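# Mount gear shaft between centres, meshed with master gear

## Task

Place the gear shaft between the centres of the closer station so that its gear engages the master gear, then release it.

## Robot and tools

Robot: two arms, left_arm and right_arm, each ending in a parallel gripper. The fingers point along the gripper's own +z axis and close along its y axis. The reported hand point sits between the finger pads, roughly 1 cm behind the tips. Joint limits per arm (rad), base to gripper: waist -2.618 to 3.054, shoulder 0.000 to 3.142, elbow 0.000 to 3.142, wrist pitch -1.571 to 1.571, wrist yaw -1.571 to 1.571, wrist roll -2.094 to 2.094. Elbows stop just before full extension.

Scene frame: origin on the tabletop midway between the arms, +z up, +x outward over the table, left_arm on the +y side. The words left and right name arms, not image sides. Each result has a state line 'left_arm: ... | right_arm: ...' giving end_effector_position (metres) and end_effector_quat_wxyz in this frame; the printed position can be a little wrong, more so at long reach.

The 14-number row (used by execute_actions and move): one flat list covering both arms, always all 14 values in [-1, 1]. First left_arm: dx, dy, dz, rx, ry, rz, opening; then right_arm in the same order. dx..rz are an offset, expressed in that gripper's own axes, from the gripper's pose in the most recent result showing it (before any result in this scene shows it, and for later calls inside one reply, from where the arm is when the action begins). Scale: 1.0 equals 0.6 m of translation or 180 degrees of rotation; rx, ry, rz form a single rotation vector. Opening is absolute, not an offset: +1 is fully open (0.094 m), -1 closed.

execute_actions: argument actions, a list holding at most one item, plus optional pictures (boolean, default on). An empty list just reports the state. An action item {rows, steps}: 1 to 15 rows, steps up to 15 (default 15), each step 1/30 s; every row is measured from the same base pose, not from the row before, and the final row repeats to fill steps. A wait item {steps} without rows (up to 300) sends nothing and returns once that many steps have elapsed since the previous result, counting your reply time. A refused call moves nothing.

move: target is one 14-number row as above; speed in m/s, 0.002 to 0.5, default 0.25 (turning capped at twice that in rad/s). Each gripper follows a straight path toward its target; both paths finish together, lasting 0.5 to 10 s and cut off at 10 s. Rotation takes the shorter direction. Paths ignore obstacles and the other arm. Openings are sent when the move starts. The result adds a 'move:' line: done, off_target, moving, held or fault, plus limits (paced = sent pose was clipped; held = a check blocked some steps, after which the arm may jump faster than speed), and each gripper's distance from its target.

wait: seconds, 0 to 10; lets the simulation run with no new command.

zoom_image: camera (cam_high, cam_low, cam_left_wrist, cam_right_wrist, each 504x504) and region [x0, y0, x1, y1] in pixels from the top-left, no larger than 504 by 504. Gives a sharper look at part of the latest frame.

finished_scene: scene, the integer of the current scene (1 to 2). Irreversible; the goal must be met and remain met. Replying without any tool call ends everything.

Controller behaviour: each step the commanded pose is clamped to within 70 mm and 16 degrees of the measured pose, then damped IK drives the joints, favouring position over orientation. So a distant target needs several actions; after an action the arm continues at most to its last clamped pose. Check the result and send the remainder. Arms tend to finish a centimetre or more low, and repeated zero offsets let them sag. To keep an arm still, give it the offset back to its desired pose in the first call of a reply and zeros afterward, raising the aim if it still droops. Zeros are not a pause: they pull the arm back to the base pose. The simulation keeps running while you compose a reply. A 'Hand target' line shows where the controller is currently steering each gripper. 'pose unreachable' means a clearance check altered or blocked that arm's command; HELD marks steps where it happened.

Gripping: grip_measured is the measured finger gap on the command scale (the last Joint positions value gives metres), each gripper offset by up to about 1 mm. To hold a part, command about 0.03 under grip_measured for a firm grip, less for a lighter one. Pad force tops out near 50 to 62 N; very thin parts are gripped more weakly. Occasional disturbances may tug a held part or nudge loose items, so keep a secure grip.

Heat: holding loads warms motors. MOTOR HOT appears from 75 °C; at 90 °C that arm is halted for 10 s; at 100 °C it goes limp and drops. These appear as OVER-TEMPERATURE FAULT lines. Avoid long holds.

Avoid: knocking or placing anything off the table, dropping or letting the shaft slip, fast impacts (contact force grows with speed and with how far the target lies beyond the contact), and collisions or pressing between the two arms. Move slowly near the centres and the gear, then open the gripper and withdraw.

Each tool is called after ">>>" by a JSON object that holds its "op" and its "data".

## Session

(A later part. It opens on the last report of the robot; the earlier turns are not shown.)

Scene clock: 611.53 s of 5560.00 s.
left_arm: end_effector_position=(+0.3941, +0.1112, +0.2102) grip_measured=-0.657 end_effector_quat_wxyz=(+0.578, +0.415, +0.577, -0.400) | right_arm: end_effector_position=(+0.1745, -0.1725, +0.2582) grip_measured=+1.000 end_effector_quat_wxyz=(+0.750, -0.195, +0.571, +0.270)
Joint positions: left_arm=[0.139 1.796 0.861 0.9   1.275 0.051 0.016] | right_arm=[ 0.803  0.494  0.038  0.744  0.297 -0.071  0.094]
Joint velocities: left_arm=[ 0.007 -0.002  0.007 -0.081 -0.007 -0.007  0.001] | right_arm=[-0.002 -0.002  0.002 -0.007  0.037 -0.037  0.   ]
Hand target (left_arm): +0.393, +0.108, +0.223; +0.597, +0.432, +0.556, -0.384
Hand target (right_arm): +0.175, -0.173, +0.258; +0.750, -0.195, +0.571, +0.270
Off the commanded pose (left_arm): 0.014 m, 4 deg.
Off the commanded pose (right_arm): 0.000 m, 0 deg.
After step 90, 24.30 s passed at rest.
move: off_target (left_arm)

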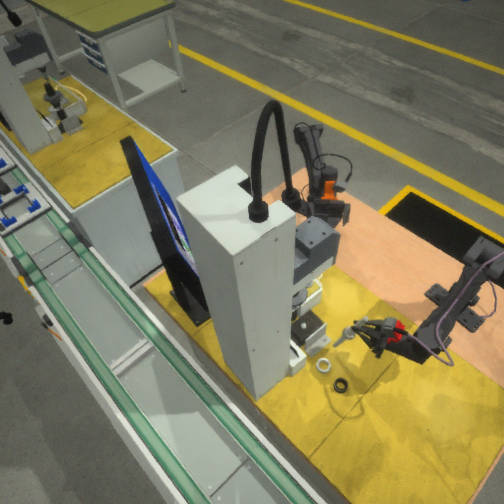

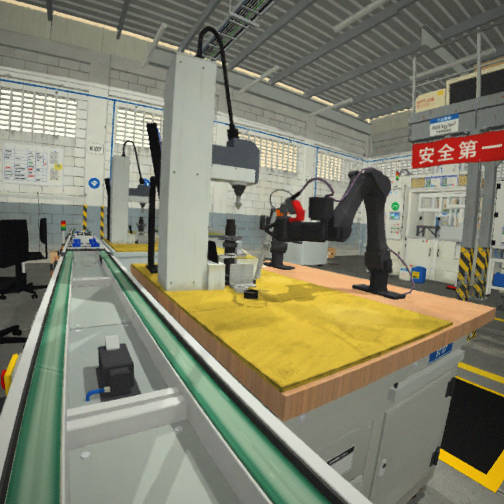

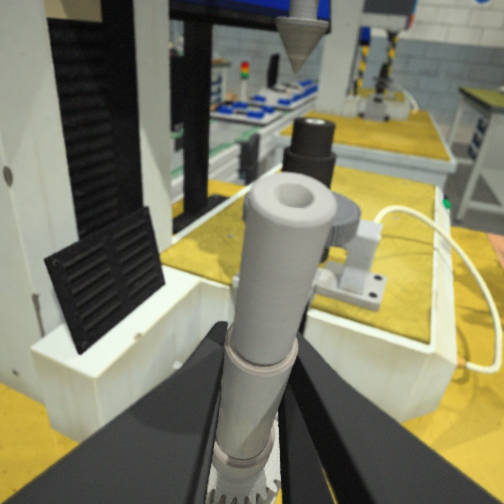

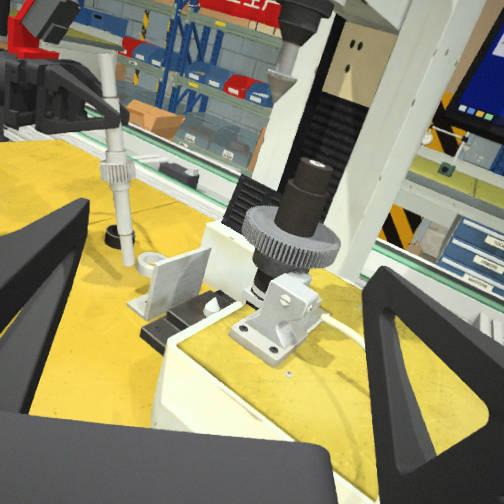

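>>> {"op": "move", "data": {"target": [-0.0167, 0.0, 0.0717, 0.0, -0.006, 0.018, -0.70, 0, 0, 0, 0, 0, 0, 1.0], "speed": 0.03}}

>>> {"op": "zoom_image", "data": {"camera": "cam_high", "region": [270, 270, 420, 400]}}

Scene clock: 632.83 s of 5560.00 s.
left_arm: end_effector_position=(+0.4028, +0.0754, +0.1930) grip_measured=-0.657 end_effector_quat_wxyz=(+0.561, +0.403, +0.598, -0.407) | right_arm: end_effector_position=(+0.1745, -0.1725, +0.2582) grip_measured=+1.000 end_effector_quat_wxyz=(+0.750, -0.195, +0.571, +0.270)
Joint positions: left_arm=[0.034 1.842 0.883 0.86  1.16  0.056 0.016] | right_arm=[ 0.803  0.494  0.038  0.744  0.297 -0.071  0.094]
Joint velocities: left_arm=[ 0.007 -0.002  0.022  0.007  0.022 -0.066 -0.   ] | right_arm=[-0.017 -0.002 -0.002 -0.037  0.022 -0.081  0.   ]
Hand target (left_arm): +0.406, +0.070, +0.219; +0.594, +0.428, +0.561, -0.387
Hand target (right_arm): +0.175, -0.173, +0.258; +0.750, -0.195, +0.571, +0.270
Off the commanded pose (left_arm): 0.028 m, 7 deg.
Off the commanded pose (right_arm): 0.000 m, 0 deg.
After step 90, 16.53 s passed at rest.
move: off_target (left_arm)

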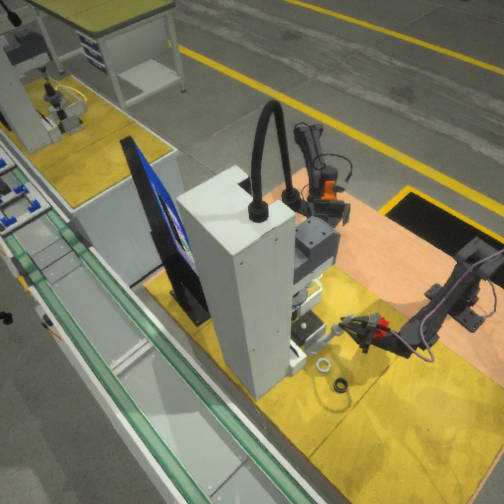

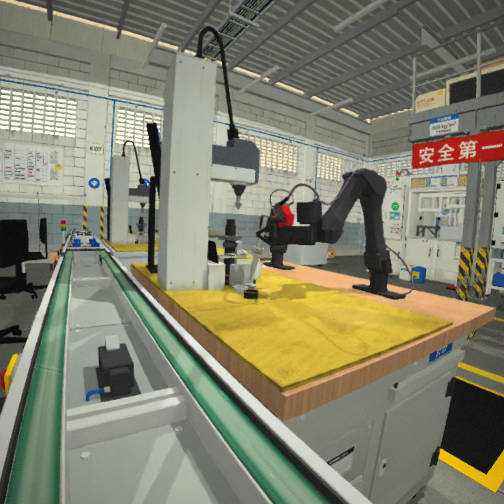

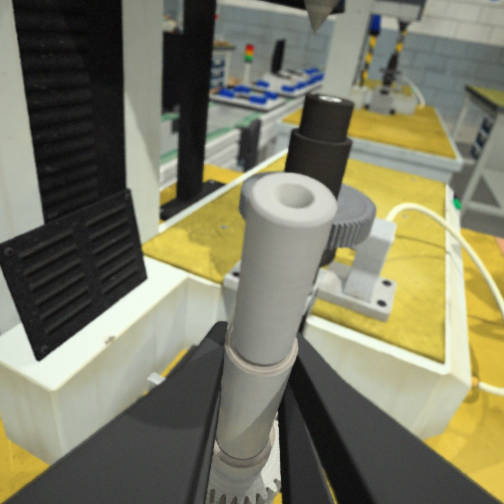

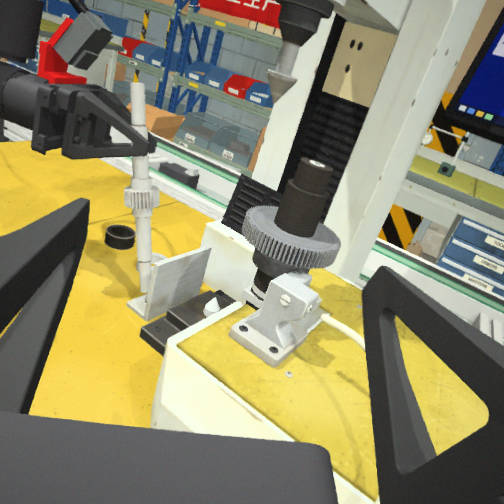

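Region (270, 270, 420, 400) of cam_high's 504x504 image, scaled by 3.360, with more detail than that image has; it fills the top 437 rows of this view, and the rest is white.

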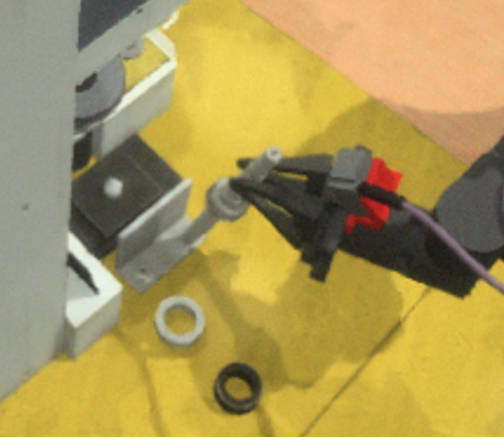

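>>> {"op": "move", "data": {"target": [-0.07, 0.017, 0.055, 0.0, -0.028, 0.047, -0.70, 0, 0, 0, 0, 0, 0, 1.0], "speed": 0.03}}

>>> {"op": "zoom_image", "data": {"camera": "cam_right_wrist", "region": [60, 40, 360, 360]}}

Scene clock: 646.20 s of 5560.00 s.
left_arm: end_effector_position=(+0.4221, +0.0560, +0.1984) grip_measured=-0.657 end_effector_quat_wxyz=(+0.575, +0.402, +0.591, -0.398) | right_arm: end_effector_position=(+0.1745, -0.1725, +0.2582) grip_measured=+1.000 end_effector_quat_wxyz=(+0.750, -0.195, +0.571, +0.270)
Joint positions: left_arm=[-0.018  1.901  0.959  0.894  1.092  0.033  0.016] | right_arm=[ 0.803  0.494  0.038  0.744  0.297 -0.071  0.094]
Joint velocities: left_arm=[ 0.002  0.007  0.017  0.007 -0.007 -0.066 -0.001] | right_arm=[ 0.027 -0.017  0.017 -0.037  0.007  0.037  0.   ]
Hand target (left_arm): +0.422, +0.047, +0.233; +0.614, +0.429, +0.542, -0.382
Hand target (right_arm): +0.175, -0.173, +0.258; +0.750, -0.195, +0.571, +0.270
Off the commanded pose (left_arm): 0.036 m, 8 deg.
Off the commanded pose (right_arm): 0.000 m, 0 deg.
After step 90, 7.27 s passed at rest.
move: off_target (left_arm)

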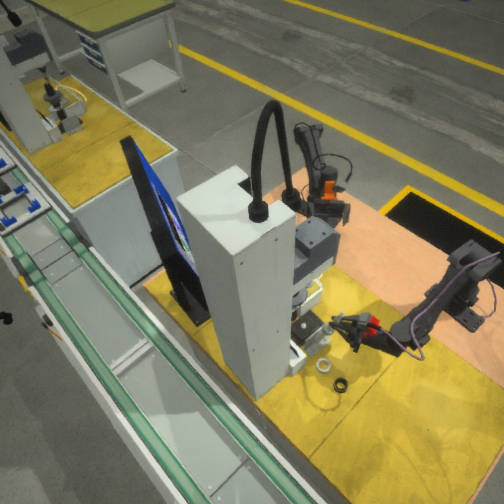

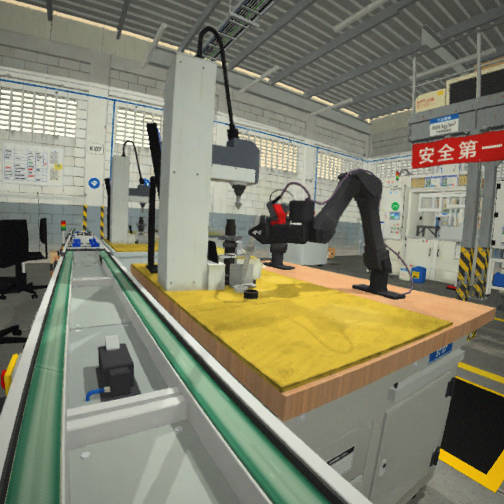

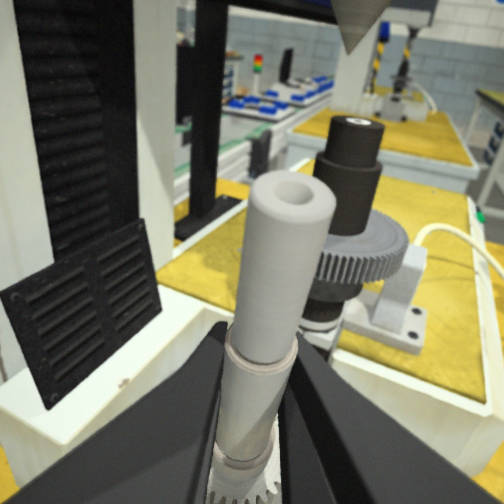

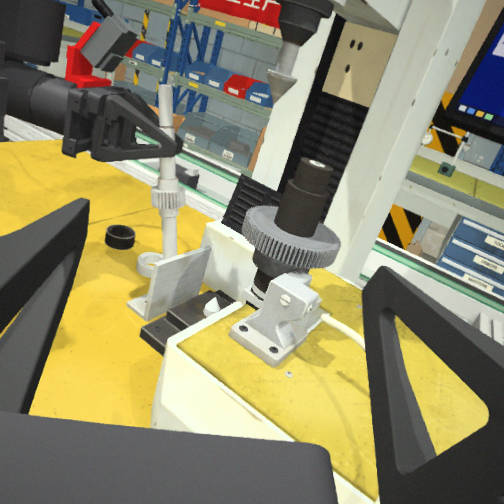

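Region (60, 40, 360, 360) of cam_right_wrist's 504x504 image, scaled by 1.575, with more detail than that image has; it fills the left 472 columns of this view, and the rest is white.

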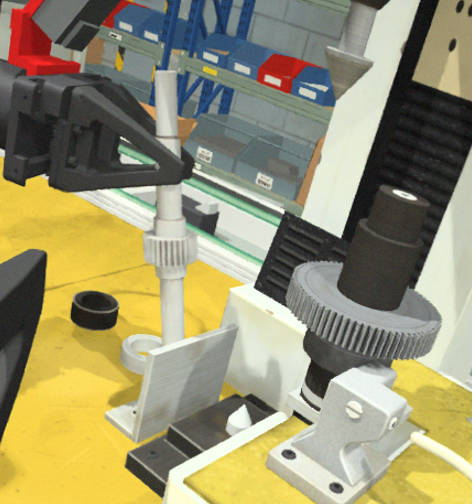

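>>> {"op": "execute_actions", "data": {"actions": [{"rows": [
[-0.059,-0.005,0.016,0.006,-0.023,0.039,-0.70,0,0,0,0,0,0,1],
[-0.060,-0.005,0.019,0.006,-0.024,0.039,-0.70,0,0,0,0,0,0,1],
[-0.061,-0.005,0.022,0.006,-0.024,0.039,-0.70,0,0,0,0,0,0,1],
[-0.062,-0.005,0.025,0.006,-0.025,0.039,-0.70,0,0,0,0,0,0,1],
[-0.063,-0.005,0.028,0.006,-0.025,0.039,-0.70,0,0,0,0,0,0,1],
[-0.064,-0.005,0.031,0.006,-0.026,0.040,-0.70,0,0,0,0,0,0,1],
[-0.065,-0.005,0.034,0.006,-0.026,0.040,-0.70,0,0,0,0,0,0,1],
[-0.066,-0.005,0.037,0.006,-0.027,0.040,-0.70,0,0,0,0,0,0,1],
[-0.067,-0.005,0.040,0.006,-0.027,0.040,-0.70,0,0,0,0,0,0,1],
[-0.068,-0.005,0.043,0.006,-0.028,0.040,-0.70,0,0,0,0,0,0,1],
[-0.069,-0.005,0.046,0.006,-0.028,0.040,-0.70,0,0,0,0,0,0,1],
[-0.070,-0.005,0.049,0.006,-0.029,0.040,-0.70,0,0,0,0,0,0,1],
[-0.071,-0.005,0.052,0.006,-0.029,0.040,-0.70,0,0,0,0,0,0,1],
[-0.072,-0.005,0.055,0.006,-0.029,0.040,-0.70,0,0,0,0,0,0,1],
[-0.072,-0.005,0.058,0.006,-0.029,0.040,-0.70,0,0,0,0,0,0,1]
], "steps": 15}], "pictures": false}}

>>> {"op": "wait", "data": {"seconds": 1.0}}

Scene clock: 663.77 s of 5560.00 s.
left_arm: end_effector_position=(+0.4273, +0.0350, +0.2037) grip_measured=-0.657 end_effector_quat_wxyz=(+0.580, +0.405, +0.583, -0.400) | right_arm: end_effector_position=(+0.1745, -0.1725, +0.2582) grip_measured=+1.000 end_effector_quat_wxyz=(+0.750, -0.195, +0.571, +0.270)
Joint positions: left_arm=[-0.071  1.927  1.001  0.911  1.047  0.017  0.016] | right_arm=[ 0.803  0.494  0.038  0.744  0.297 -0.071  0.094]
Joint velocities: left_arm=[-0.129  0.081  0.134 -0.051 -0.081 -0.022  0.001] | right_arm=[-0.037 -0.012 -0.007 -0.007  0.022  0.037  0.   ]
Hand target (left_arm): +0.428, +0.023, +0.241; +0.620, +0.425, +0.535, -0.386
Hand target (right_arm): +0.175, -0.173, +0.258; +0.750, -0.195, +0.571, +0.270
Off the commanded pose (left_arm): 0.040 m, 8 deg.
Off the commanded pose (right_arm): 0.000 m, 0 deg.
Steps of this call (steps 1 to 90: nothing new was sent; then 14.07 s passed at rest; steps 91 to 105: all 15 steps of this action). Readings (end_effector_position):
91: left_arm (+0.4221, +0.0560, +0.1985) | right_arm (+0.1745, -0.1725, +0.2582)
92: left_arm (+0.4222, +0.0558, +0.1986) | right_arm (+0.1745, -0.1725, +0.2582)
94: left_arm (+0.4223, +0.0545, +0.1990) | right_arm (+0.1745, -0.1725, +0.2582)
98: left_arm (+0.4232, +0.0480, +0.2008) | right_arm (+0.1745, -0.1725, +0.2582)
105: the state above

Scene clock: 664.77 s of 5560.00 s.
left_arm: end_effector_position=(+0.4290, +0.0315, +0.2045) grip_measured=-0.657 end_effector_quat_wxyz=(+0.581, +0.403, +0.584, -0.399) | right_arm: end_effector_position=(+0.1745, -0.1725, +0.2582) grip_measured=+1.000 end_effector_quat_wxyz=(+0.750, -0.195, +0.571, +0.270)
Joint positions: left_arm=[-0.08   1.932  1.009  0.911  1.034  0.012  0.016] | right_arm=[ 0.803  0.494  0.038  0.744  0.297 -0.071  0.094]
Joint velocities: left_arm=[-0.007 -0.002 -0.017 -0.037 -0.007  0.007  0.   ] | right_arm=[ 0.002 -0.007 -0.002 -0.007  0.007 -0.037  0.   ]
Hand target (left_arm): +0.428, +0.023, +0.241; +0.620, +0.425, +0.534, -0.386
Hand target (right_arm): +0.175, -0.173, +0.258; +0.750, -0.195, +0.571, +0.270
Off the commanded pose (left_arm): 0.038 m, 8 deg.
Off the commanded pose (right_arm): 0.000 m, 0 deg.
Steps of this call (steps 1 to 30: nothing new was sent). Readings (end_effector_position):
1: left_arm (+0.4279, +0.0336, +0.2040) | right_arm (+0.1745, -0.1725, +0.2582)
2: left_arm (+0.4282, +0.0323, +0.2043) | right_arm (+0.1745, -0.1725, +0.2582)
4: left_arm (+0.4284, +0.0313, +0.2045) | right_arm (+0.1745, -0.1725, +0.2582)
8: left_arm (+0.4287, +0.0314, +0.2045) | right_arm (+0.1745, -0.1725, +0.2582)
30: the state above

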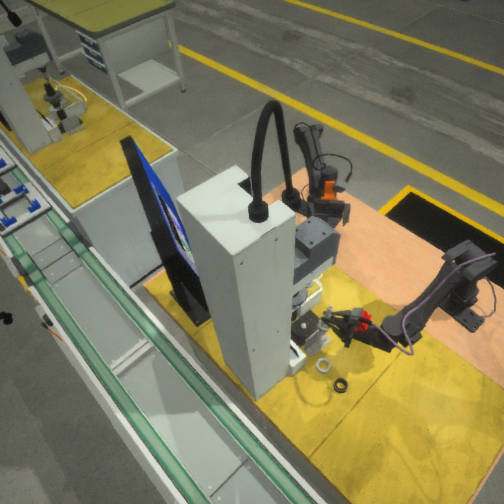

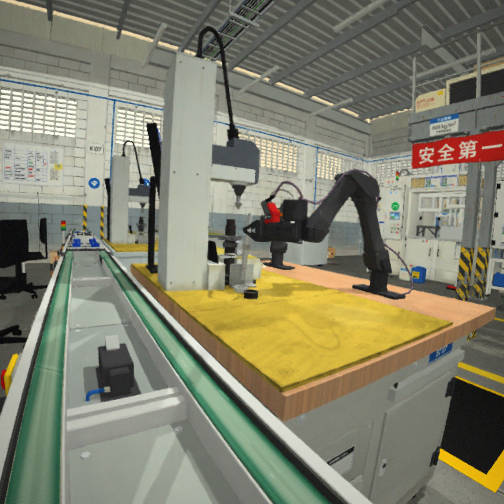

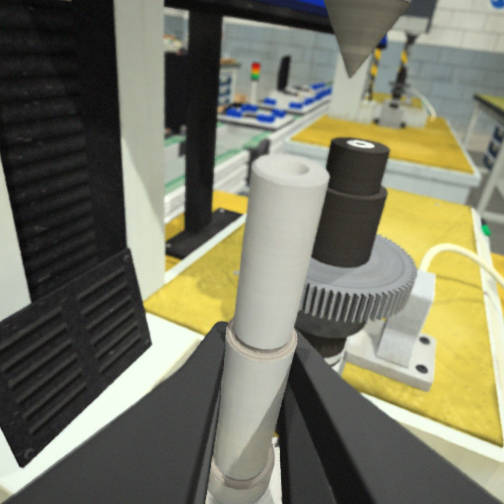

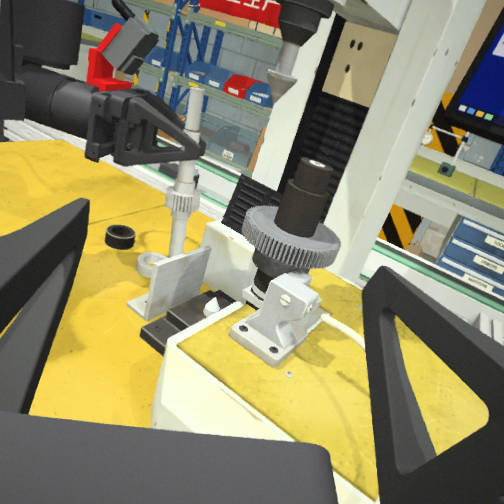

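>>> {"op": "execute_actions", "data": {"actions": [{"rows": [
[-0.061,-0.007,0.015,0.006,-0.024,0.036,-0.70,0,0,0,0,0,0,1],
[-0.061,-0.007,0.018,0.006,-0.024,0.036,-0.70,0,0,0,0,0,0,1],
[-0.062,-0.007,0.021,0.006,-0.024,0.036,-0.70,0,0,0,0,0,0,1],
[-0.062,-0.007,0.024,0.006,-0.025,0.036,-0.70,0,0,0,0,0,0,1],
[-0.063,-0.007,0.027,0.006,-0.025,0.036,-0.70,0,0,0,0,0,0,1],
[-0.063,-0.007,0.030,0.006,-0.025,0.036,-0.70,0,0,0,0,0,0,1],
[-0.064,-0.007,0.033,0.006,-0.025,0.036,-0.70,0,0,0,0,0,0,1],
[-0.064,-0.007,0.036,0.006,-0.026,0.036,-0.70,0,0,0,0,0,0,1],
[-0.065,-0.007,0.039,0.006,-0.026,0.036,-0.70,0,0,0,0,0,0,1],
[-0.065,-0.007,0.042,0.006,-0.026,0.036,-0.70,0,0,0,0,0,0,1],
[-0.066,-0.007,0.045,0.006,-0.026,0.036,-0.70,0,0,0,0,0,0,1],
[-0.066,-0.007,0.048,0.006,-0.027,0.036,-0.70,0,0,0,0,0,0,1],
[-0.067,-0.007,0.051,0.006,-0.027,0.036,-0.70,0,0,0,0,0,0,1],
[-0.067,-0.007,0.053,0.006,-0.027,0.036,-0.70,0,0,0,0,0,0,1],
[-0.067,-0.007,0.055,0.006,-0.027,0.036,-0.70,0,0,0,0,0,0,1]
], "steps": 15}], "pictures": false}}

>>> {"op": "wait", "data": {"seconds": 1.0}}

>>> {"op": "zoom_image", "data": {"camera": "cam_right_wrist", "region": [60, 40, 360, 360]}}

Scene clock: 676.40 s of 5560.00 s.
left_arm: end_effector_position=(+0.4339, +0.0139, +0.2066) grip_measured=-0.657 end_effector_quat_wxyz=(+0.584, +0.404, +0.580, -0.399) | right_arm: end_effector_position=(+0.1745, -0.1725, +0.2582) grip_measured=+1.000 end_effector_quat_wxyz=(+0.750, -0.195, +0.571, +0.270)
Joint positions: left_arm=[-0.122  1.957  1.048  0.909  0.993  0.009  0.016] | right_arm=[ 0.803  0.494  0.038  0.744  0.297 -0.071  0.094]
Joint velocities: left_arm=[-0.095  0.071  0.105 -0.037 -0.022 -0.007  0.   ] | right_arm=[-0.002 -0.002 -0.002  0.037  0.007  0.066  0.   ]
Hand target (left_arm): +0.432, +0.000, +0.244; +0.622, +0.423, +0.531, -0.389
Hand target (right_arm): +0.175, -0.173, +0.258; +0.750, -0.195, +0.571, +0.270
Off the commanded pose (left_arm): 0.041 m, 8 deg.
Off the commanded pose (right_arm): 0.000 m, 0 deg.
Steps of this call (steps 1 to 90: nothing new was sent; then 8.13 s passed at rest; steps 91 to 105: all 15 steps of this action). Readings (end_effector_position):
91: left_arm (+0.4290, +0.0315, +0.2045) | right_arm (+0.1745, -0.1725, +0.2582)
92: left_arm (+0.4290, +0.0315, +0.2045) | right_arm (+0.1745, -0.1725, +0.2582)
94: left_arm (+0.4291, +0.0308, +0.2045) | right_arm (+0.1745, -0.1725, +0.2582)
98: left_arm (+0.4301, +0.0256, +0.2053) | right_arm (+0.1745, -0.1725, +0.2582)
105: the state above

Scene clock: 677.40 s of 5560.00 s.
left_arm: end_effector_position=(+0.4353, +0.0114, +0.2067) grip_measured=-0.657 end_effector_quat_wxyz=(+0.584, +0.402, +0.581, -0.399) | right_arm: end_effector_position=(+0.1745, -0.1725, +0.2582) grip_measured=+1.000 end_effector_quat_wxyz=(+0.750, -0.195, +0.571, +0.270)
Joint positions: left_arm=[-0.128  1.961  1.054  0.908  0.984  0.006  0.016] | right_arm=[ 0.803  0.494  0.038  0.744  0.297 -0.071  0.094]
Joint velocities: left_arm=[ 0.002  0.012 -0.012 -0.022  0.051 -0.007  0.001] | right_arm=[ 0.007  0.002 -0.012 -0.022  0.007  0.007  0.   ]
Hand target (left_arm): +0.432, +0.000, +0.244; +0.622, +0.423, +0.531, -0.389
Hand target (right_arm): +0.175, -0.173, +0.258; +0.750, -0.195, +0.571, +0.270
Off the commanded pose (left_arm): 0.040 m, 8 deg.
Off the commanded pose (right_arm): 0.000 m, 0 deg.
Steps of this call (steps 1 to 30: nothing new was sent). Readings (end_effector_position):
1: left_arm (+0.4343, +0.0127, +0.2067) | right_arm (+0.1745, -0.1725, +0.2582)
2: left_arm (+0.4347, +0.0119, +0.2066) | right_arm (+0.1745, -0.1725, +0.2582)
4: left_arm (+0.4349, +0.0113, +0.2068) | right_arm (+0.1745, -0.1725, +0.2582)
8: left_arm (+0.4351, +0.0114, +0.2067) | right_arm (+0.1745, -0.1725, +0.2582)
30: the state above

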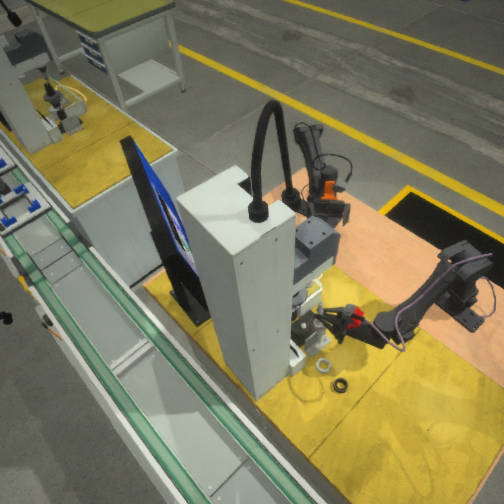

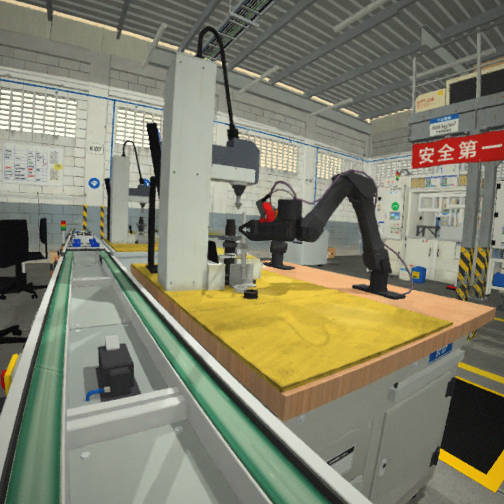

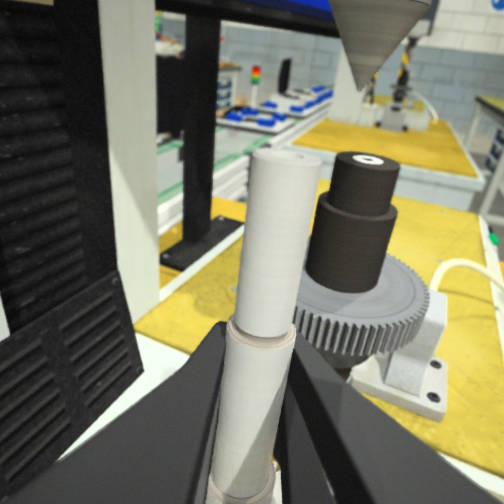

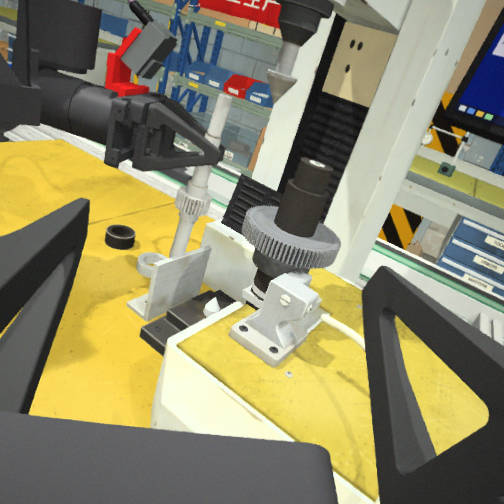

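Region (60, 40, 360, 360) of cam_right_wrist's 504x504 image, scaled by 1.575, with more detail than that image has; it fills the left 472 columns of this view, and the rest is white.

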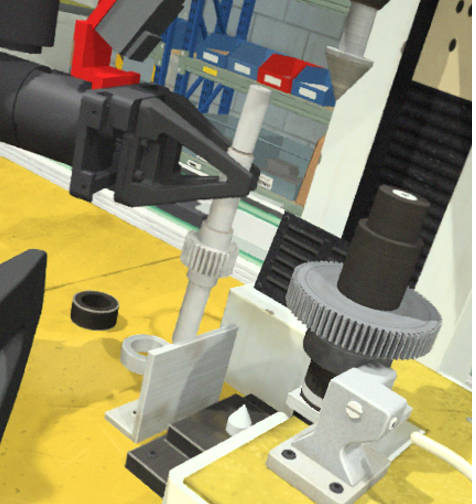

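>>> {"op": "execute_actions", "data": {"actions": [{"rows": [
[-0.064,-0.005,0.005,0.004,-0.025,0.036,-0.70,0,0,0,0,0,0,1],
[-0.065,-0.008,-0.002,0.004,-0.025,0.036,-0.70,0,0,0,0,0,0,1],
[-0.066,-0.012,-0.008,0.004,-0.025,0.036,-0.70,0,0,0,0,0,0,1],
[-0.067,-0.017,-0.013,0.004,-0.025,0.036,-0.70,0,0,0,0,0,0,1],
[-0.068,-0.022,-0.017,0.004,-0.025,0.036,-0.70,0,0,0,0,0,0,1],
[-0.069,-0.028,-0.021,0.004,-0.025,0.036,-0.70,0,0,0,0,0,0,1],
[-0.070,-0.034,-0.025,0.004,-0.025,0.036,-0.70,0,0,0,0,0,0,1],
[-0.071,-0.040,-0.028,0.004,-0.025,0.036,-0.70,0,0,0,0,0,0,1],
[-0.072,-0.046,-0.031,0.004,-0.025,0.036,-0.70,0,0,0,0,0,0,1],
[-0.073,-0.052,-0.034,0.004,-0.025,0.036,-0.70,0,0,0,0,0,0,1],
[-0.074,-0.058,-0.037,0.004,-0.025,0.036,-0.70,0,0,0,0,0,0,1],
[-0.075,-0.064,-0.040,0.004,-0.025,0.036,-0.70,0,0,0,0,0,0,1],
[-0.075,-0.070,-0.043,0.004,-0.025,0.036,-0.70,0,0,0,0,0,0,1],
[-0.075,-0.076,-0.046,0.004,-0.025,0.036,-0.70,0,0,0,0,0,0,1],
[-0.075,-0.082,-0.049,0.004,-0.025,0.036,-0.70,0,0,0,0,0,0,1]
], "steps": 15}], "pictures": false}}

>>> {"op": "execute_actions", "data": {"actions": [{"rows": [
[-0.062,-0.020,-0.010,0.0,-0.024,0.036,-0.70,0,0,0,0,0,0,1],
[-0.062,-0.026,-0.013,0.0,-0.024,0.036,-0.70,0,0,0,0,0,0,1],
[-0.062,-0.032,-0.016,0.0,-0.024,0.036,-0.70,0,0,0,0,0,0,1],
[-0.062,-0.038,-0.019,0.0,-0.024,0.036,-0.70,0,0,0,0,0,0,1],
[-0.062,-0.044,-0.022,0.0,-0.024,0.036,-0.70,0,0,0,0,0,0,1],
[-0.062,-0.050,-0.025,0.0,-0.024,0.036,-0.70,0,0,0,0,0,0,1],
[-0.062,-0.056,-0.028,0.0,-0.024,0.036,-0.70,0,0,0,0,0,0,1],
[-0.062,-0.062,-0.031,0.0,-0.024,0.036,-0.70,0,0,0,0,0,0,1],
[-0.062,-0.068,-0.034,0.0,-0.024,0.036,-0.70,0,0,0,0,0,0,1],
[-0.062,-0.073,-0.036,0.0,-0.024,0.036,-0.70,0,0,0,0,0,0,1],
[-0.062,-0.078,-0.038,0.0,-0.024,0.036,-0.70,0,0,0,0,0,0,1],
[-0.062,-0.082,-0.040,0.0,-0.024,0.036,-0.70,0,0,0,0,0,0,1],
[-0.062,-0.085,-0.041,0.0,-0.024,0.036,-0.70,0,0,0,0,0,0,1],
[-0.062,-0.087,-0.042,0.0,-0.024,0.036,-0.70,0,0,0,0,0,0,1],
[-0.062,-0.088,-0.042,0.0,-0.024,0.036,-0.70,0,0,0,0,0,0,1]
], "steps": 15}], "pictures": false}}

>>> {"op": "wait", "data": {"seconds": 1.0}}

Scene clock: 706.73 s of 5560.00 s.
left_arm: end_effector_position=(+0.3932, +0.0216, +0.2124) grip_measured=-0.657 end_effector_quat_wxyz=(+0.581, +0.403, +0.583, -0.400) | right_arm: end_effector_position=(+0.1745, -0.1725, +0.2582) grip_measured=+1.000 end_effector_quat_wxyz=(+0.750, -0.195, +0.571, +0.270)
Joint positions: left_arm=[-0.125  1.808  0.874  0.925  0.989  0.01   0.016] | right_arm=[ 0.803  0.494  0.038  0.744  0.297 -0.071  0.094]
Joint velocities: left_arm=[ 0.007 -0.457 -0.476  0.081  0.007 -0.095 -0.   ] | right_arm=[-0.022 -0.012  0.012  0.007  0.007  0.037  0.   ]
Hand target (left_arm): +0.379, +0.020, +0.249; +0.623, +0.424, +0.533, -0.385
Hand target (right_arm): +0.175, -0.173, +0.258; +0.750, -0.195, +0.571, +0.270
Off the commanded pose (left_arm): 0.042 m, 8 deg.
Off the commanded pose (right_arm): 0.000 m, 0 deg.
Steps of this call (steps 1 to 90: nothing new was sent; then 25.83 s passed at rest; steps 91 to 105: all 15 steps of this action). Readings (end_effector_position):
91: left_arm (+0.4353, +0.0114, +0.2067) | right_arm (+0.1745, -0.1725, +0.2582)
92: left_arm (+0.4353, +0.0114, +0.2067) | right_arm (+0.1745, -0.1725, +0.2582)
94: left_arm (+0.4341, +0.0122, +0.2066) | right_arm (+0.1745, -0.1725, +0.2582)
98: left_arm (+0.4225, +0.0157, +0.2068) | right_arm (+0.1745, -0.1725, +0.2582)
105: the state above

Scene clock: 707.23 s of 5560.00 s.
left_arm: end_effector_position=(+0.3407, +0.0288, +0.2150) grip_measured=-0.657 end_effector_quat_wxyz=(+0.578, +0.404, +0.585, -0.402) | right_arm: end_effector_position=(+0.1745, -0.1725, +0.2582) grip_measured=+1.000 end_effector_quat_wxyz=(+0.750, -0.195, +0.571, +0.270)
Joint positions: left_arm=[-0.139  1.618  0.668  0.934  0.98   0.011  0.016] | right_arm=[ 0.803  0.494  0.038  0.744  0.297 -0.071  0.094]
Joint velocities: left_arm=[-0.076 -0.227 -0.193  0.007  0.022  0.022  0.   ] | right_arm=[ 0.007  0.002 -0.007 -0.007 -0.051 -0.051  0.   ]
Hand target (left_arm): +0.334, +0.027, +0.248; +0.623, +0.421, +0.538, -0.382
Hand target (right_arm): +0.175, -0.173, +0.258; +0.750, -0.195, +0.571, +0.270
Off the commanded pose (left_arm): 0.035 m, 8 deg.
Off the commanded pose (right_arm): 0.000 m, 0 deg.
Steps of this call (steps 1 to 15: all 15 steps of this action). Readings (end_effector_position):
1: left_arm (+0.3896, +0.0224, +0.2133) | right_arm (+0.1745, -0.1725, +0.2582)
2: left_arm (+0.3864, +0.0231, +0.2143) | right_arm (+0.1745, -0.1725, +0.2582)
4: left_arm (+0.3802, +0.0246, +0.2155) | right_arm (+0.1745, -0.1725, +0.2582)
8: left_arm (+0.3655, +0.0281, +0.2152) | right_arm (+0.1745, -0.1725, +0.2582)
15: the state above

Scene clock: 708.23 s of 5560.00 s.
left_arm: end_effector_position=(+0.3390, +0.0286, +0.2166) grip_measured=-0.657 end_effector_quat_wxyz=(+0.581, +0.403, +0.584, -0.400) | right_arm: end_effector_position=(+0.1745, -0.1725, +0.2582) grip_measured=+1.000 end_effector_quat_wxyz=(+0.750, -0.195, +0.571, +0.270)
Joint positions: left_arm=[-0.142  1.607  0.66   0.936  0.972  0.011  0.016] | right_arm=[ 0.803  0.494  0.038  0.744  0.297 -0.071  0.094]
Joint velocities: left_arm=[-0.007  0.012  0.007  0.037 -0.037  0.037  0.002] | right_arm=[-0.022  0.002  0.022 -0.007  0.066 -0.022  0.   ]
Hand target (left_arm): +0.334, +0.027, +0.248; +0.623, +0.421, +0.538, -0.382
Hand target (right_arm): +0.175, -0.173, +0.258; +0.750, -0.195, +0.571, +0.270
Off the commanded pose (left_arm): 0.033 m, 8 deg.
Off the commanded pose (right_arm): 0.000 m, 0 deg.
Steps of this call (steps 1 to 30: nothing new was sent). Readings (end_effector_position):
1: left_arm (+0.3390, +0.0284, +0.2155) | right_arm (+0.1745, -0.1725, +0.2582)
2: left_arm (+0.3381, +0.0283, +0.2159) | right_arm (+0.1745, -0.1725, +0.2582)
4: left_arm (+0.3378, +0.0281, +0.2165) | right_arm (+0.1745, -0.1725, +0.2582)
8: left_arm (+0.3386, +0.0284, +0.2166) | right_arm (+0.1745, -0.1725, +0.2582)
30: the state above

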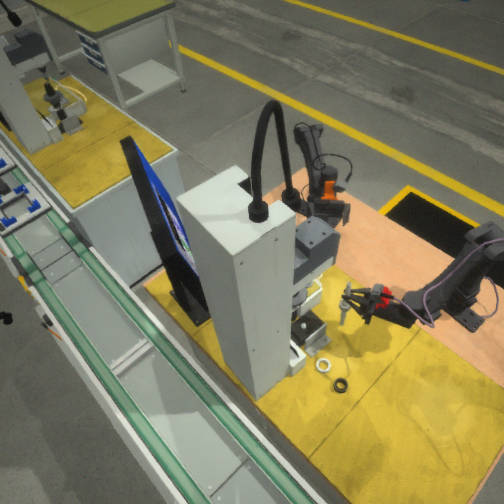

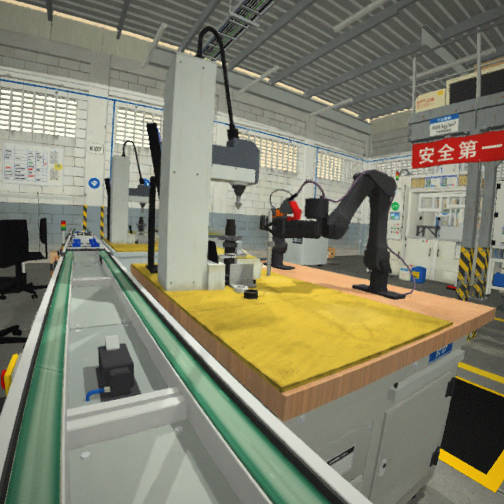

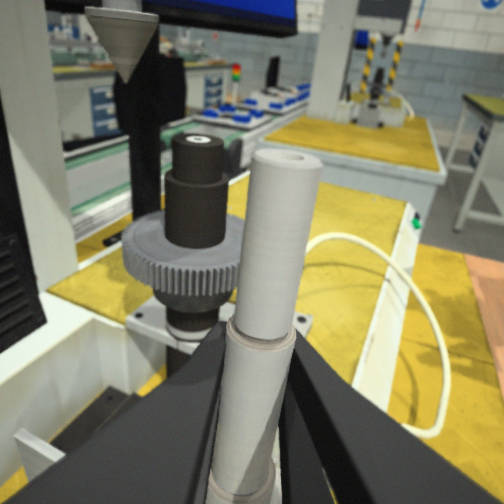

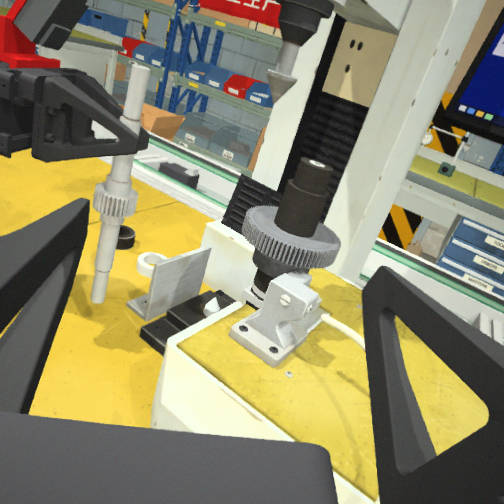

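>>> {"op": "execute_actions", "data": {"actions": []}}

Scene clock: 727.60 s of 5560.00 s.
left_arm: end_effector_position=(+0.3390, +0.0286, +0.2166) grip_measured=-0.657 end_effector_quat_wxyz=(+0.581, +0.403, +0.584, -0.400) | right_arm: end_effector_position=(+0.1745, -0.1725, +0.2582) grip_measured=+1.000 end_effector_quat_wxyz=(+0.750, -0.195, +0.571, +0.270)
Joint positions: left_arm=[-0.142  1.607  0.66   0.936  0.972  0.011  0.016] | right_arm=[ 0.803  0.494  0.038  0.744  0.297 -0.071  0.094]
Joint velocities: left_arm=[-0.012 -0.007 -0.032  0.066  0.037  0.037 -0.   ] | right_arm=[-0.007 -0.017 -0.002 -0.007 -0.081 -0.022  0.   ]
Hand target (left_arm): +0.334, +0.027, +0.248; +0.623, +0.421, +0.538, -0.382
Hand target (right_arm): +0.175, -0.173, +0.258; +0.750, -0.195, +0.571, +0.270
Off the commanded pose (left_arm): 0.033 m, 8 deg.
Off the commanded pose (right_arm): 0.000 m, 0 deg.
Steps of this call (steps 1 to 90: nothing new was sent; then 16.37 s passed at rest). Readings (end_effector_position):
1: left_arm (+0.3390, +0.0286, +0.2166) | right_arm (+0.1745, -0.1725, +0.2582)
2: left_arm (+0.3390, +0.0286, +0.2166) | right_arm (+0.1745, -0.1725, +0.2582)
4: left_arm (+0.3390, +0.0286, +0.2166) | right_arm (+0.1745, -0.1725, +0.2582)
8: left_arm (+0.3390, +0.0286, +0.2166) | right_arm (+0.1745, -0.1725, +0.2582)
90: the state above

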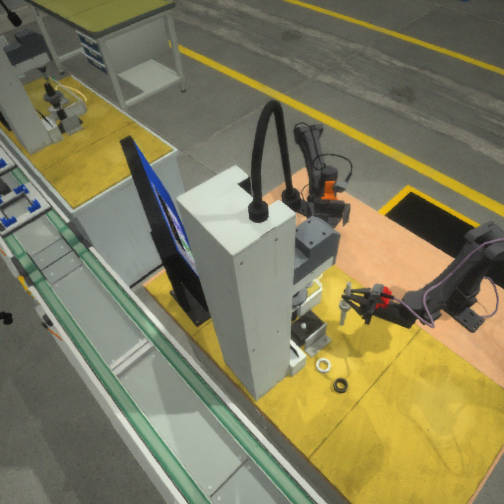

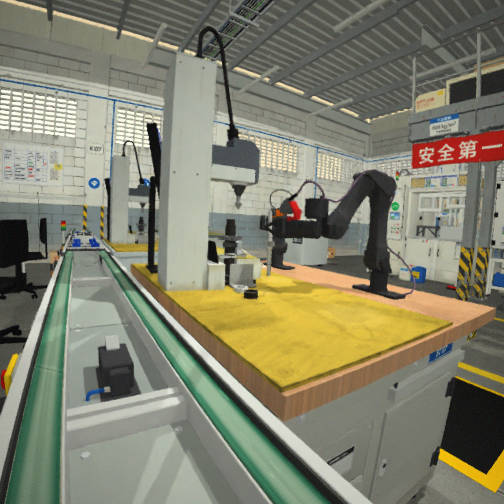

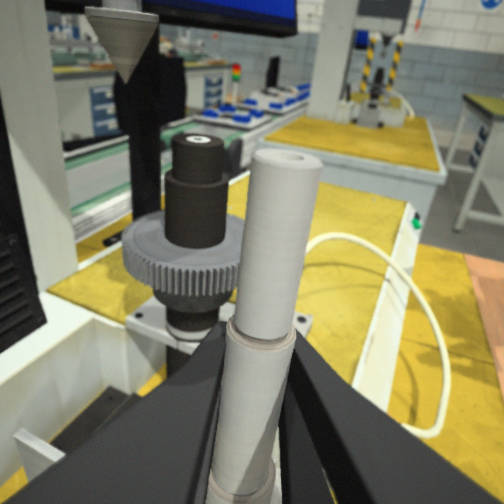

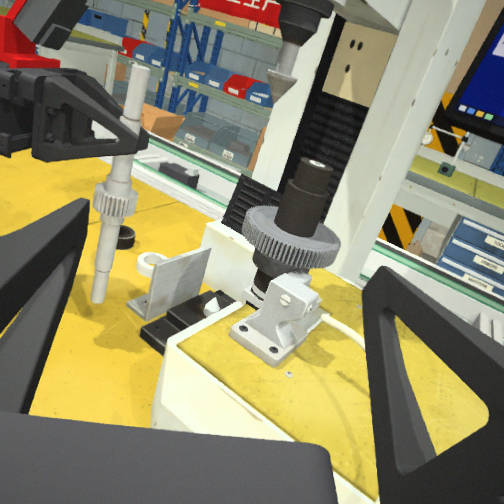

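>>> {"op": "execute_actions", "data": {"actions": [{"rows": [[-0.053,-0.010,0.002,0.003,-0.0233,0.0361,-0.70,0,0,0,0,0,0,1.0],[-0.053,-0.0115,0.005,0.006,-0.0231,0.0362,-0.70,0,0,0,0,0,0,1.0],[-0.053,-0.0135,0.008,0.010,-0.0229,0.0364,-0.70,0,0,0,0,0,0,1.0],[-0.053,-0.0155,0.012,0.015,-0.0227,0.0365,-0.70,0,0,0,0,0,0,1.0],[-0.053,-0.018,0.016,0.020,-0.0224,0.0367,-0.70,0,0,0,0,0,0,1.0],[-0.053,-0.020,0.020,0.025,-0.0222,0.0369,-0.70,0,0,0,0,0,0,1.0],[-0.053,-0.022,0.024,0.030,-0.0219,0.037,-0.70,0,0,0,0,0,0,1.0],[-0.053,-0.0245,0.028,0.035,-0.0217,0.0372,-0.70,0,0,0,0,0,0,1.0],[-0.053,-0.027,0.032,0.040,-0.0214,0.0374,-0.70,0,0,0,0,0,0,1.0],[-0.053,-0.029,0.036,0.045,-0.0212,0.0375,-0.70,0,0,0,0,0,0,1.0],[-0.053,-0.031,0.040,0.049,-0.021,0.0377,-0.70,0,0,0,0,0,0,1.0],[-0.053,-0.033,0.043,0.053,-0.0208,0.0378,-0.70,0,0,0,0,0,0,1.0],[-0.053,-0.034,0.045,0.056,-0.0206,0.0379,-0.70,0,0,0,0,0,0,1.0],[-0.053,-0.035,0.047,0.058,-0.0205,0.038,-0.70,0,0,0,0,0,0,1.0],[-0.053,-0.035,0.047,0.058,-0.0205,0.038,-0.70,0,0,0,0,0,0,1.0]], "steps": 15}], "pictures": false}}

>>> {"op": "execute_actions", "data": {"actions": [{"steps": 25}], "pictures": false}}

Scene clock: 766.33 s of 5560.00 s.
left_arm: end_effector_position=(+0.3319, +0.0027, +0.2210) grip_measured=-0.657 end_effector_quat_wxyz=(+0.558, +0.447, +0.550, -0.432) | right_arm: end_effector_position=(+0.1745, -0.1725, +0.2582) grip_measured=+1.000 end_effector_quat_wxyz=(+0.750, -0.195, +0.571, +0.270)
Joint positions: left_arm=[-0.19   1.667  0.746  0.911  1.058  0.032  0.016] | right_arm=[ 0.803  0.494  0.038  0.744  0.297 -0.071  0.094]
Joint velocities: left_arm=[-0.085  0.134  0.164 -0.081  0.139  0.081 -0.   ] | right_arm=[ 0.002  0.007 -0.012  0.007  0.022 -0.051  0.   ]
Hand target (left_arm): +0.328, -0.005, +0.247; +0.582, +0.476, +0.503, -0.427
Hand target (right_arm): +0.175, -0.173, +0.258; +0.750, -0.195, +0.571, +0.270
Off the commanded pose (left_arm): 0.029 m, 7 deg.
Off the commanded pose (right_arm): 0.000 m, 0 deg.
Steps of this call (steps 1 to 90: nothing new was sent; then 35.23 s passed at rest; steps 91 to 105: all 15 steps of this action). Readings (end_effector_position):
91: left_arm (+0.3390, +0.0286, +0.2166) | right_arm (+0.1745, -0.1725, +0.2582)
92: left_arm (+0.3390, +0.0286, +0.2166) | right_arm (+0.1745, -0.1725, +0.2582)
94: left_arm (+0.3384, +0.0279, +0.2166) | right_arm (+0.1745, -0.1725, +0.2582)
98: left_arm (+0.3335, +0.0207, +0.2175) | right_arm (+0.1745, -0.1725, +0.2582)
105: the state above

Scene clock: 767.17 s of 5560.00 s.
left_arm: end_effector_position=(+0.3283, +0.0001, +0.2198) grip_measured=-0.657 end_effector_quat_wxyz=(+0.550, +0.455, +0.545, -0.439) | right_arm: end_effector_position=(+0.1745, -0.1725, +0.2582) grip_measured=+1.000 end_effector_quat_wxyz=(+0.750, -0.195, +0.571, +0.270)
Joint positions: left_arm=[-0.193  1.673  0.753  0.901  1.084  0.038  0.016] | right_arm=[ 0.803  0.494  0.038  0.744  0.297 -0.071  0.094]
Joint velocities: left_arm=[ 0.007 -0.002 -0.002 -0.022 -0.007 -0.037  0.   ] | right_arm=[ 0.002  0.002 -0.022  0.007 -0.051 -0.037  0.   ]
Hand target (left_arm): +0.328, -0.005, +0.247; +0.582, +0.476, +0.503, -0.427
Hand target (right_arm): +0.175, -0.173, +0.258; +0.750, -0.195, +0.571, +0.270
Off the commanded pose (left_arm): 0.029 m, 7 deg.
Off the commanded pose (right_arm): 0.000 m, 0 deg.
Steps of this call (steps 1 to 25: nothing new was sent). Readings (end_effector_position):
1: left_arm (+0.3317, +0.0016, +0.2208) | right_arm (+0.1745, -0.1725, +0.2582)
2: left_arm (+0.3312, +0.0009, +0.2207) | right_arm (+0.1745, -0.1725, +0.2582)
4: left_arm (+0.3301, +0.0005, +0.2203) | right_arm (+0.1745, -0.1725, +0.2582)
8: left_arm (+0.3290, +0.0002, +0.2198) | right_arm (+0.1745, -0.1725, +0.2582)
25: the state above

>>> {"op": "execute_actions", "data": {"actions": [{"rows": [[-0.045,-0.001,0.010,0.008,-0.0163,0.0326,-0.70,0,0,0,0,0,0,1.0],[-0.0445,-0.002,0.013,0.012,-0.016,0.0327,-0.70,0,0,0,0,0,0,1.0],[-0.044,-0.003,0.017,0.016,-0.0158,0.0328,-0.70,0,0,0,0,0,0,1.0],[-0.043,-0.004,0.022,0.021,-0.0155,0.0329,-0.70,0,0,0,0,0,0,1.0],[-0.042,-0.005,0.027,0.027,-0.0152,0.033,-0.70,0,0,0,0,0,0,1.0],[-0.041,-0.006,0.032,0.033,-0.0149,0.0332,-0.70,0,0,0,0,0,0,1.0],[-0.040,-0.007,0.037,0.039,-0.0146,0.0333,-0.70,0,0,0,0,0,0,1.0],[-0.039,-0.008,0.042,0.045,-0.0143,0.0334,-0.70,0,0,0,0,0,0,1.0],[-0.038,-0.009,0.047,0.051,-0.014,0.0335,-0.70,0,0,0,0,0,0,1.0],[-0.037,-0.010,0.052,0.056,-0.0138,0.0336,-0.70,0,0,0,0,0,0,1.0],[-0.036,-0.011,0.056,0.061,-0.0135,0.0337,-0.70,0,0,0,0,0,0,1.0],[-0.035,-0.012,0.060,0.065,-0.0133,0.0338,-0.70,0,0,0,0,0,0,1.0],[-0.0345,-0.013,0.063,0.068,-0.0131,0.0339,-0.70,0,0,0,0,0,0,1.0],[-0.034,-0.0134,0.065,0.070,-0.013,0.034,-0.70,0,0,0,0,0,0,1.0],[-0.034,-0.0134,0.065,0.070,-0.013,0.034,-0.70,0,0,0,0,0,0,1.0]], "steps": 15}], "pictures": false}}

>>> {"op": "execute_actions", "data": {"actions": [{"steps": 25}]}}

Scene clock: 789.57 s of 5560.00 s.
left_arm: end_effector_position=(+0.3328, -0.0325, +0.2152) grip_measured=-0.657 end_effector_quat_wxyz=(+0.512, +0.502, +0.507, -0.478) | right_arm: end_effector_position=(+0.1745, -0.1725, +0.2582) grip_measured=+1.000 end_effector_quat_wxyz=(+0.750, -0.195, +0.571, +0.270)
Joint positions: left_arm=[-0.246  1.813  0.921  0.843  1.193  0.076  0.016] | right_arm=[ 0.803  0.494  0.038  0.744  0.297 -0.071  0.094]
Joint velocities: left_arm=[-0.11   0.188  0.193 -0.139  0.168  0.066 -0.   ] | right_arm=[-0.002  0.002 -0.007  0.007 -0.037  0.007  0.   ]
Hand target (left_arm): +0.326, -0.039, +0.239; +0.530, +0.532, +0.459, -0.475
Hand target (right_arm): +0.175, -0.173, +0.258; +0.750, -0.195, +0.571, +0.270
Off the commanded pose (left_arm): 0.026 m, 7 deg.
Off the commanded pose (right_arm): 0.000 m, 0 deg.
Steps of this call (steps 1 to 90: nothing new was sent; then 18.90 s passed at rest; steps 91 to 105: all 15 steps of this action). Readings (end_effector_position):
91: left_arm (+0.3282, +0.0001, +0.2197) | right_arm (+0.1745, -0.1725, +0.2582)
92: left_arm (+0.3281, -0.0001, +0.2198) | right_arm (+0.1745, -0.1725, +0.2582)
94: left_arm (+0.3283, -0.0020, +0.2200) | right_arm (+0.1745, -0.1725, +0.2582)
98: left_arm (+0.3311, -0.0124, +0.2199) | right_arm (+0.1745, -0.1725, +0.2582)
105: the state above

Scene clock: 790.40 s of 5560.00 s.
left_arm: end_effector_position=(+0.3280, -0.0349, +0.2128) grip_measured=-0.657 end_effector_quat_wxyz=(+0.502, +0.511, +0.500, -0.487) | right_arm: end_effector_position=(+0.1745, -0.1725, +0.2582) grip_measured=+1.000 end_effector_quat_wxyz=(+0.750, -0.195, +0.571, +0.270)
Joint positions: left_arm=[-0.251  1.82   0.929  0.825  1.222  0.088  0.016] | right_arm=[ 0.803  0.494  0.038  0.744  0.297 -0.071  0.094]
Joint velocities: left_arm=[-0.002  0.007 -0.002  0.037  0.007 -0.022  0.   ] | right_arm=[-0.002 -0.002  0.022  0.007 -0.11  -0.022  0.   ]
Hand target (left_arm): +0.327, -0.040, +0.239; +0.530, +0.532, +0.459, -0.474
Hand target (right_arm): +0.175, -0.173, +0.258; +0.750, -0.195, +0.571, +0.270
Off the commanded pose (left_arm): 0.027 m, 6 deg.
Off the commanded pose (right_arm): 0.000 m, 0 deg.
Steps of this call (steps 1 to 25: nothing new was sent). Readings (end_effector_position):
1: left_arm (+0.3324, -0.0339, +0.2144) | right_arm (+0.1745, -0.1725, +0.2582)
2: left_arm (+0.3315, -0.0347, +0.2138) | right_arm (+0.1745, -0.1725, +0.2582)
4: left_arm (+0.3301, -0.0349, +0.2131) | right_arm (+0.1745, -0.1725, +0.2582)
8: left_arm (+0.3287, -0.0349, +0.2128) | right_arm (+0.1745, -0.1725, +0.2582)
25: the state above

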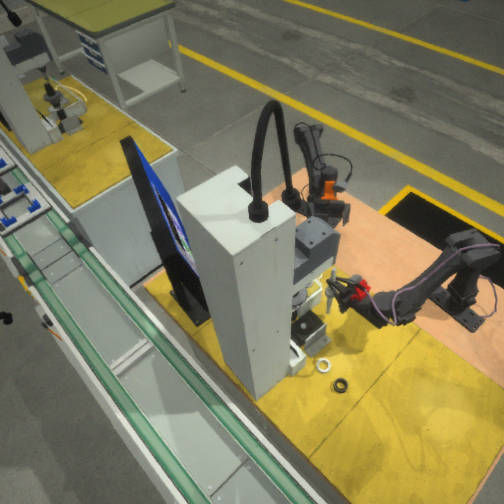

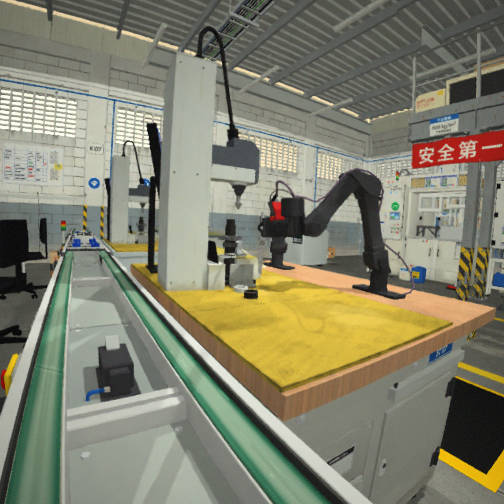

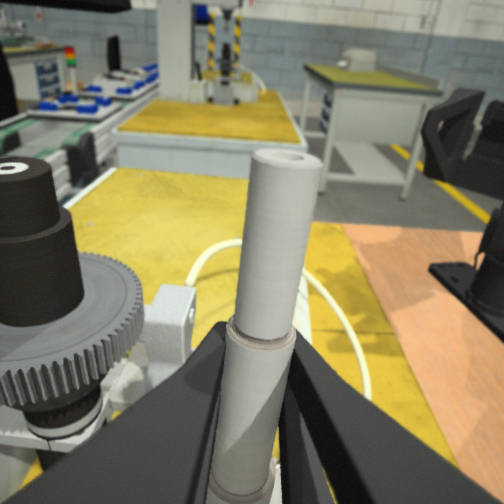

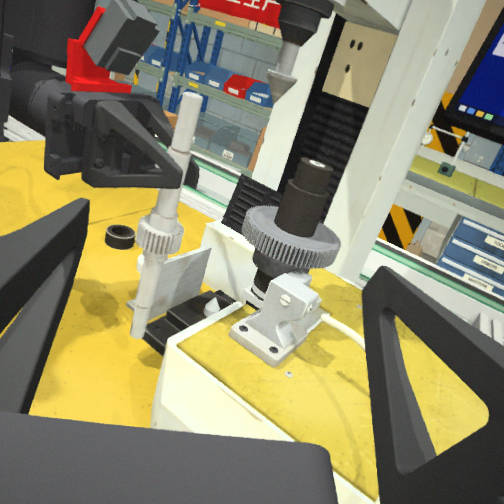

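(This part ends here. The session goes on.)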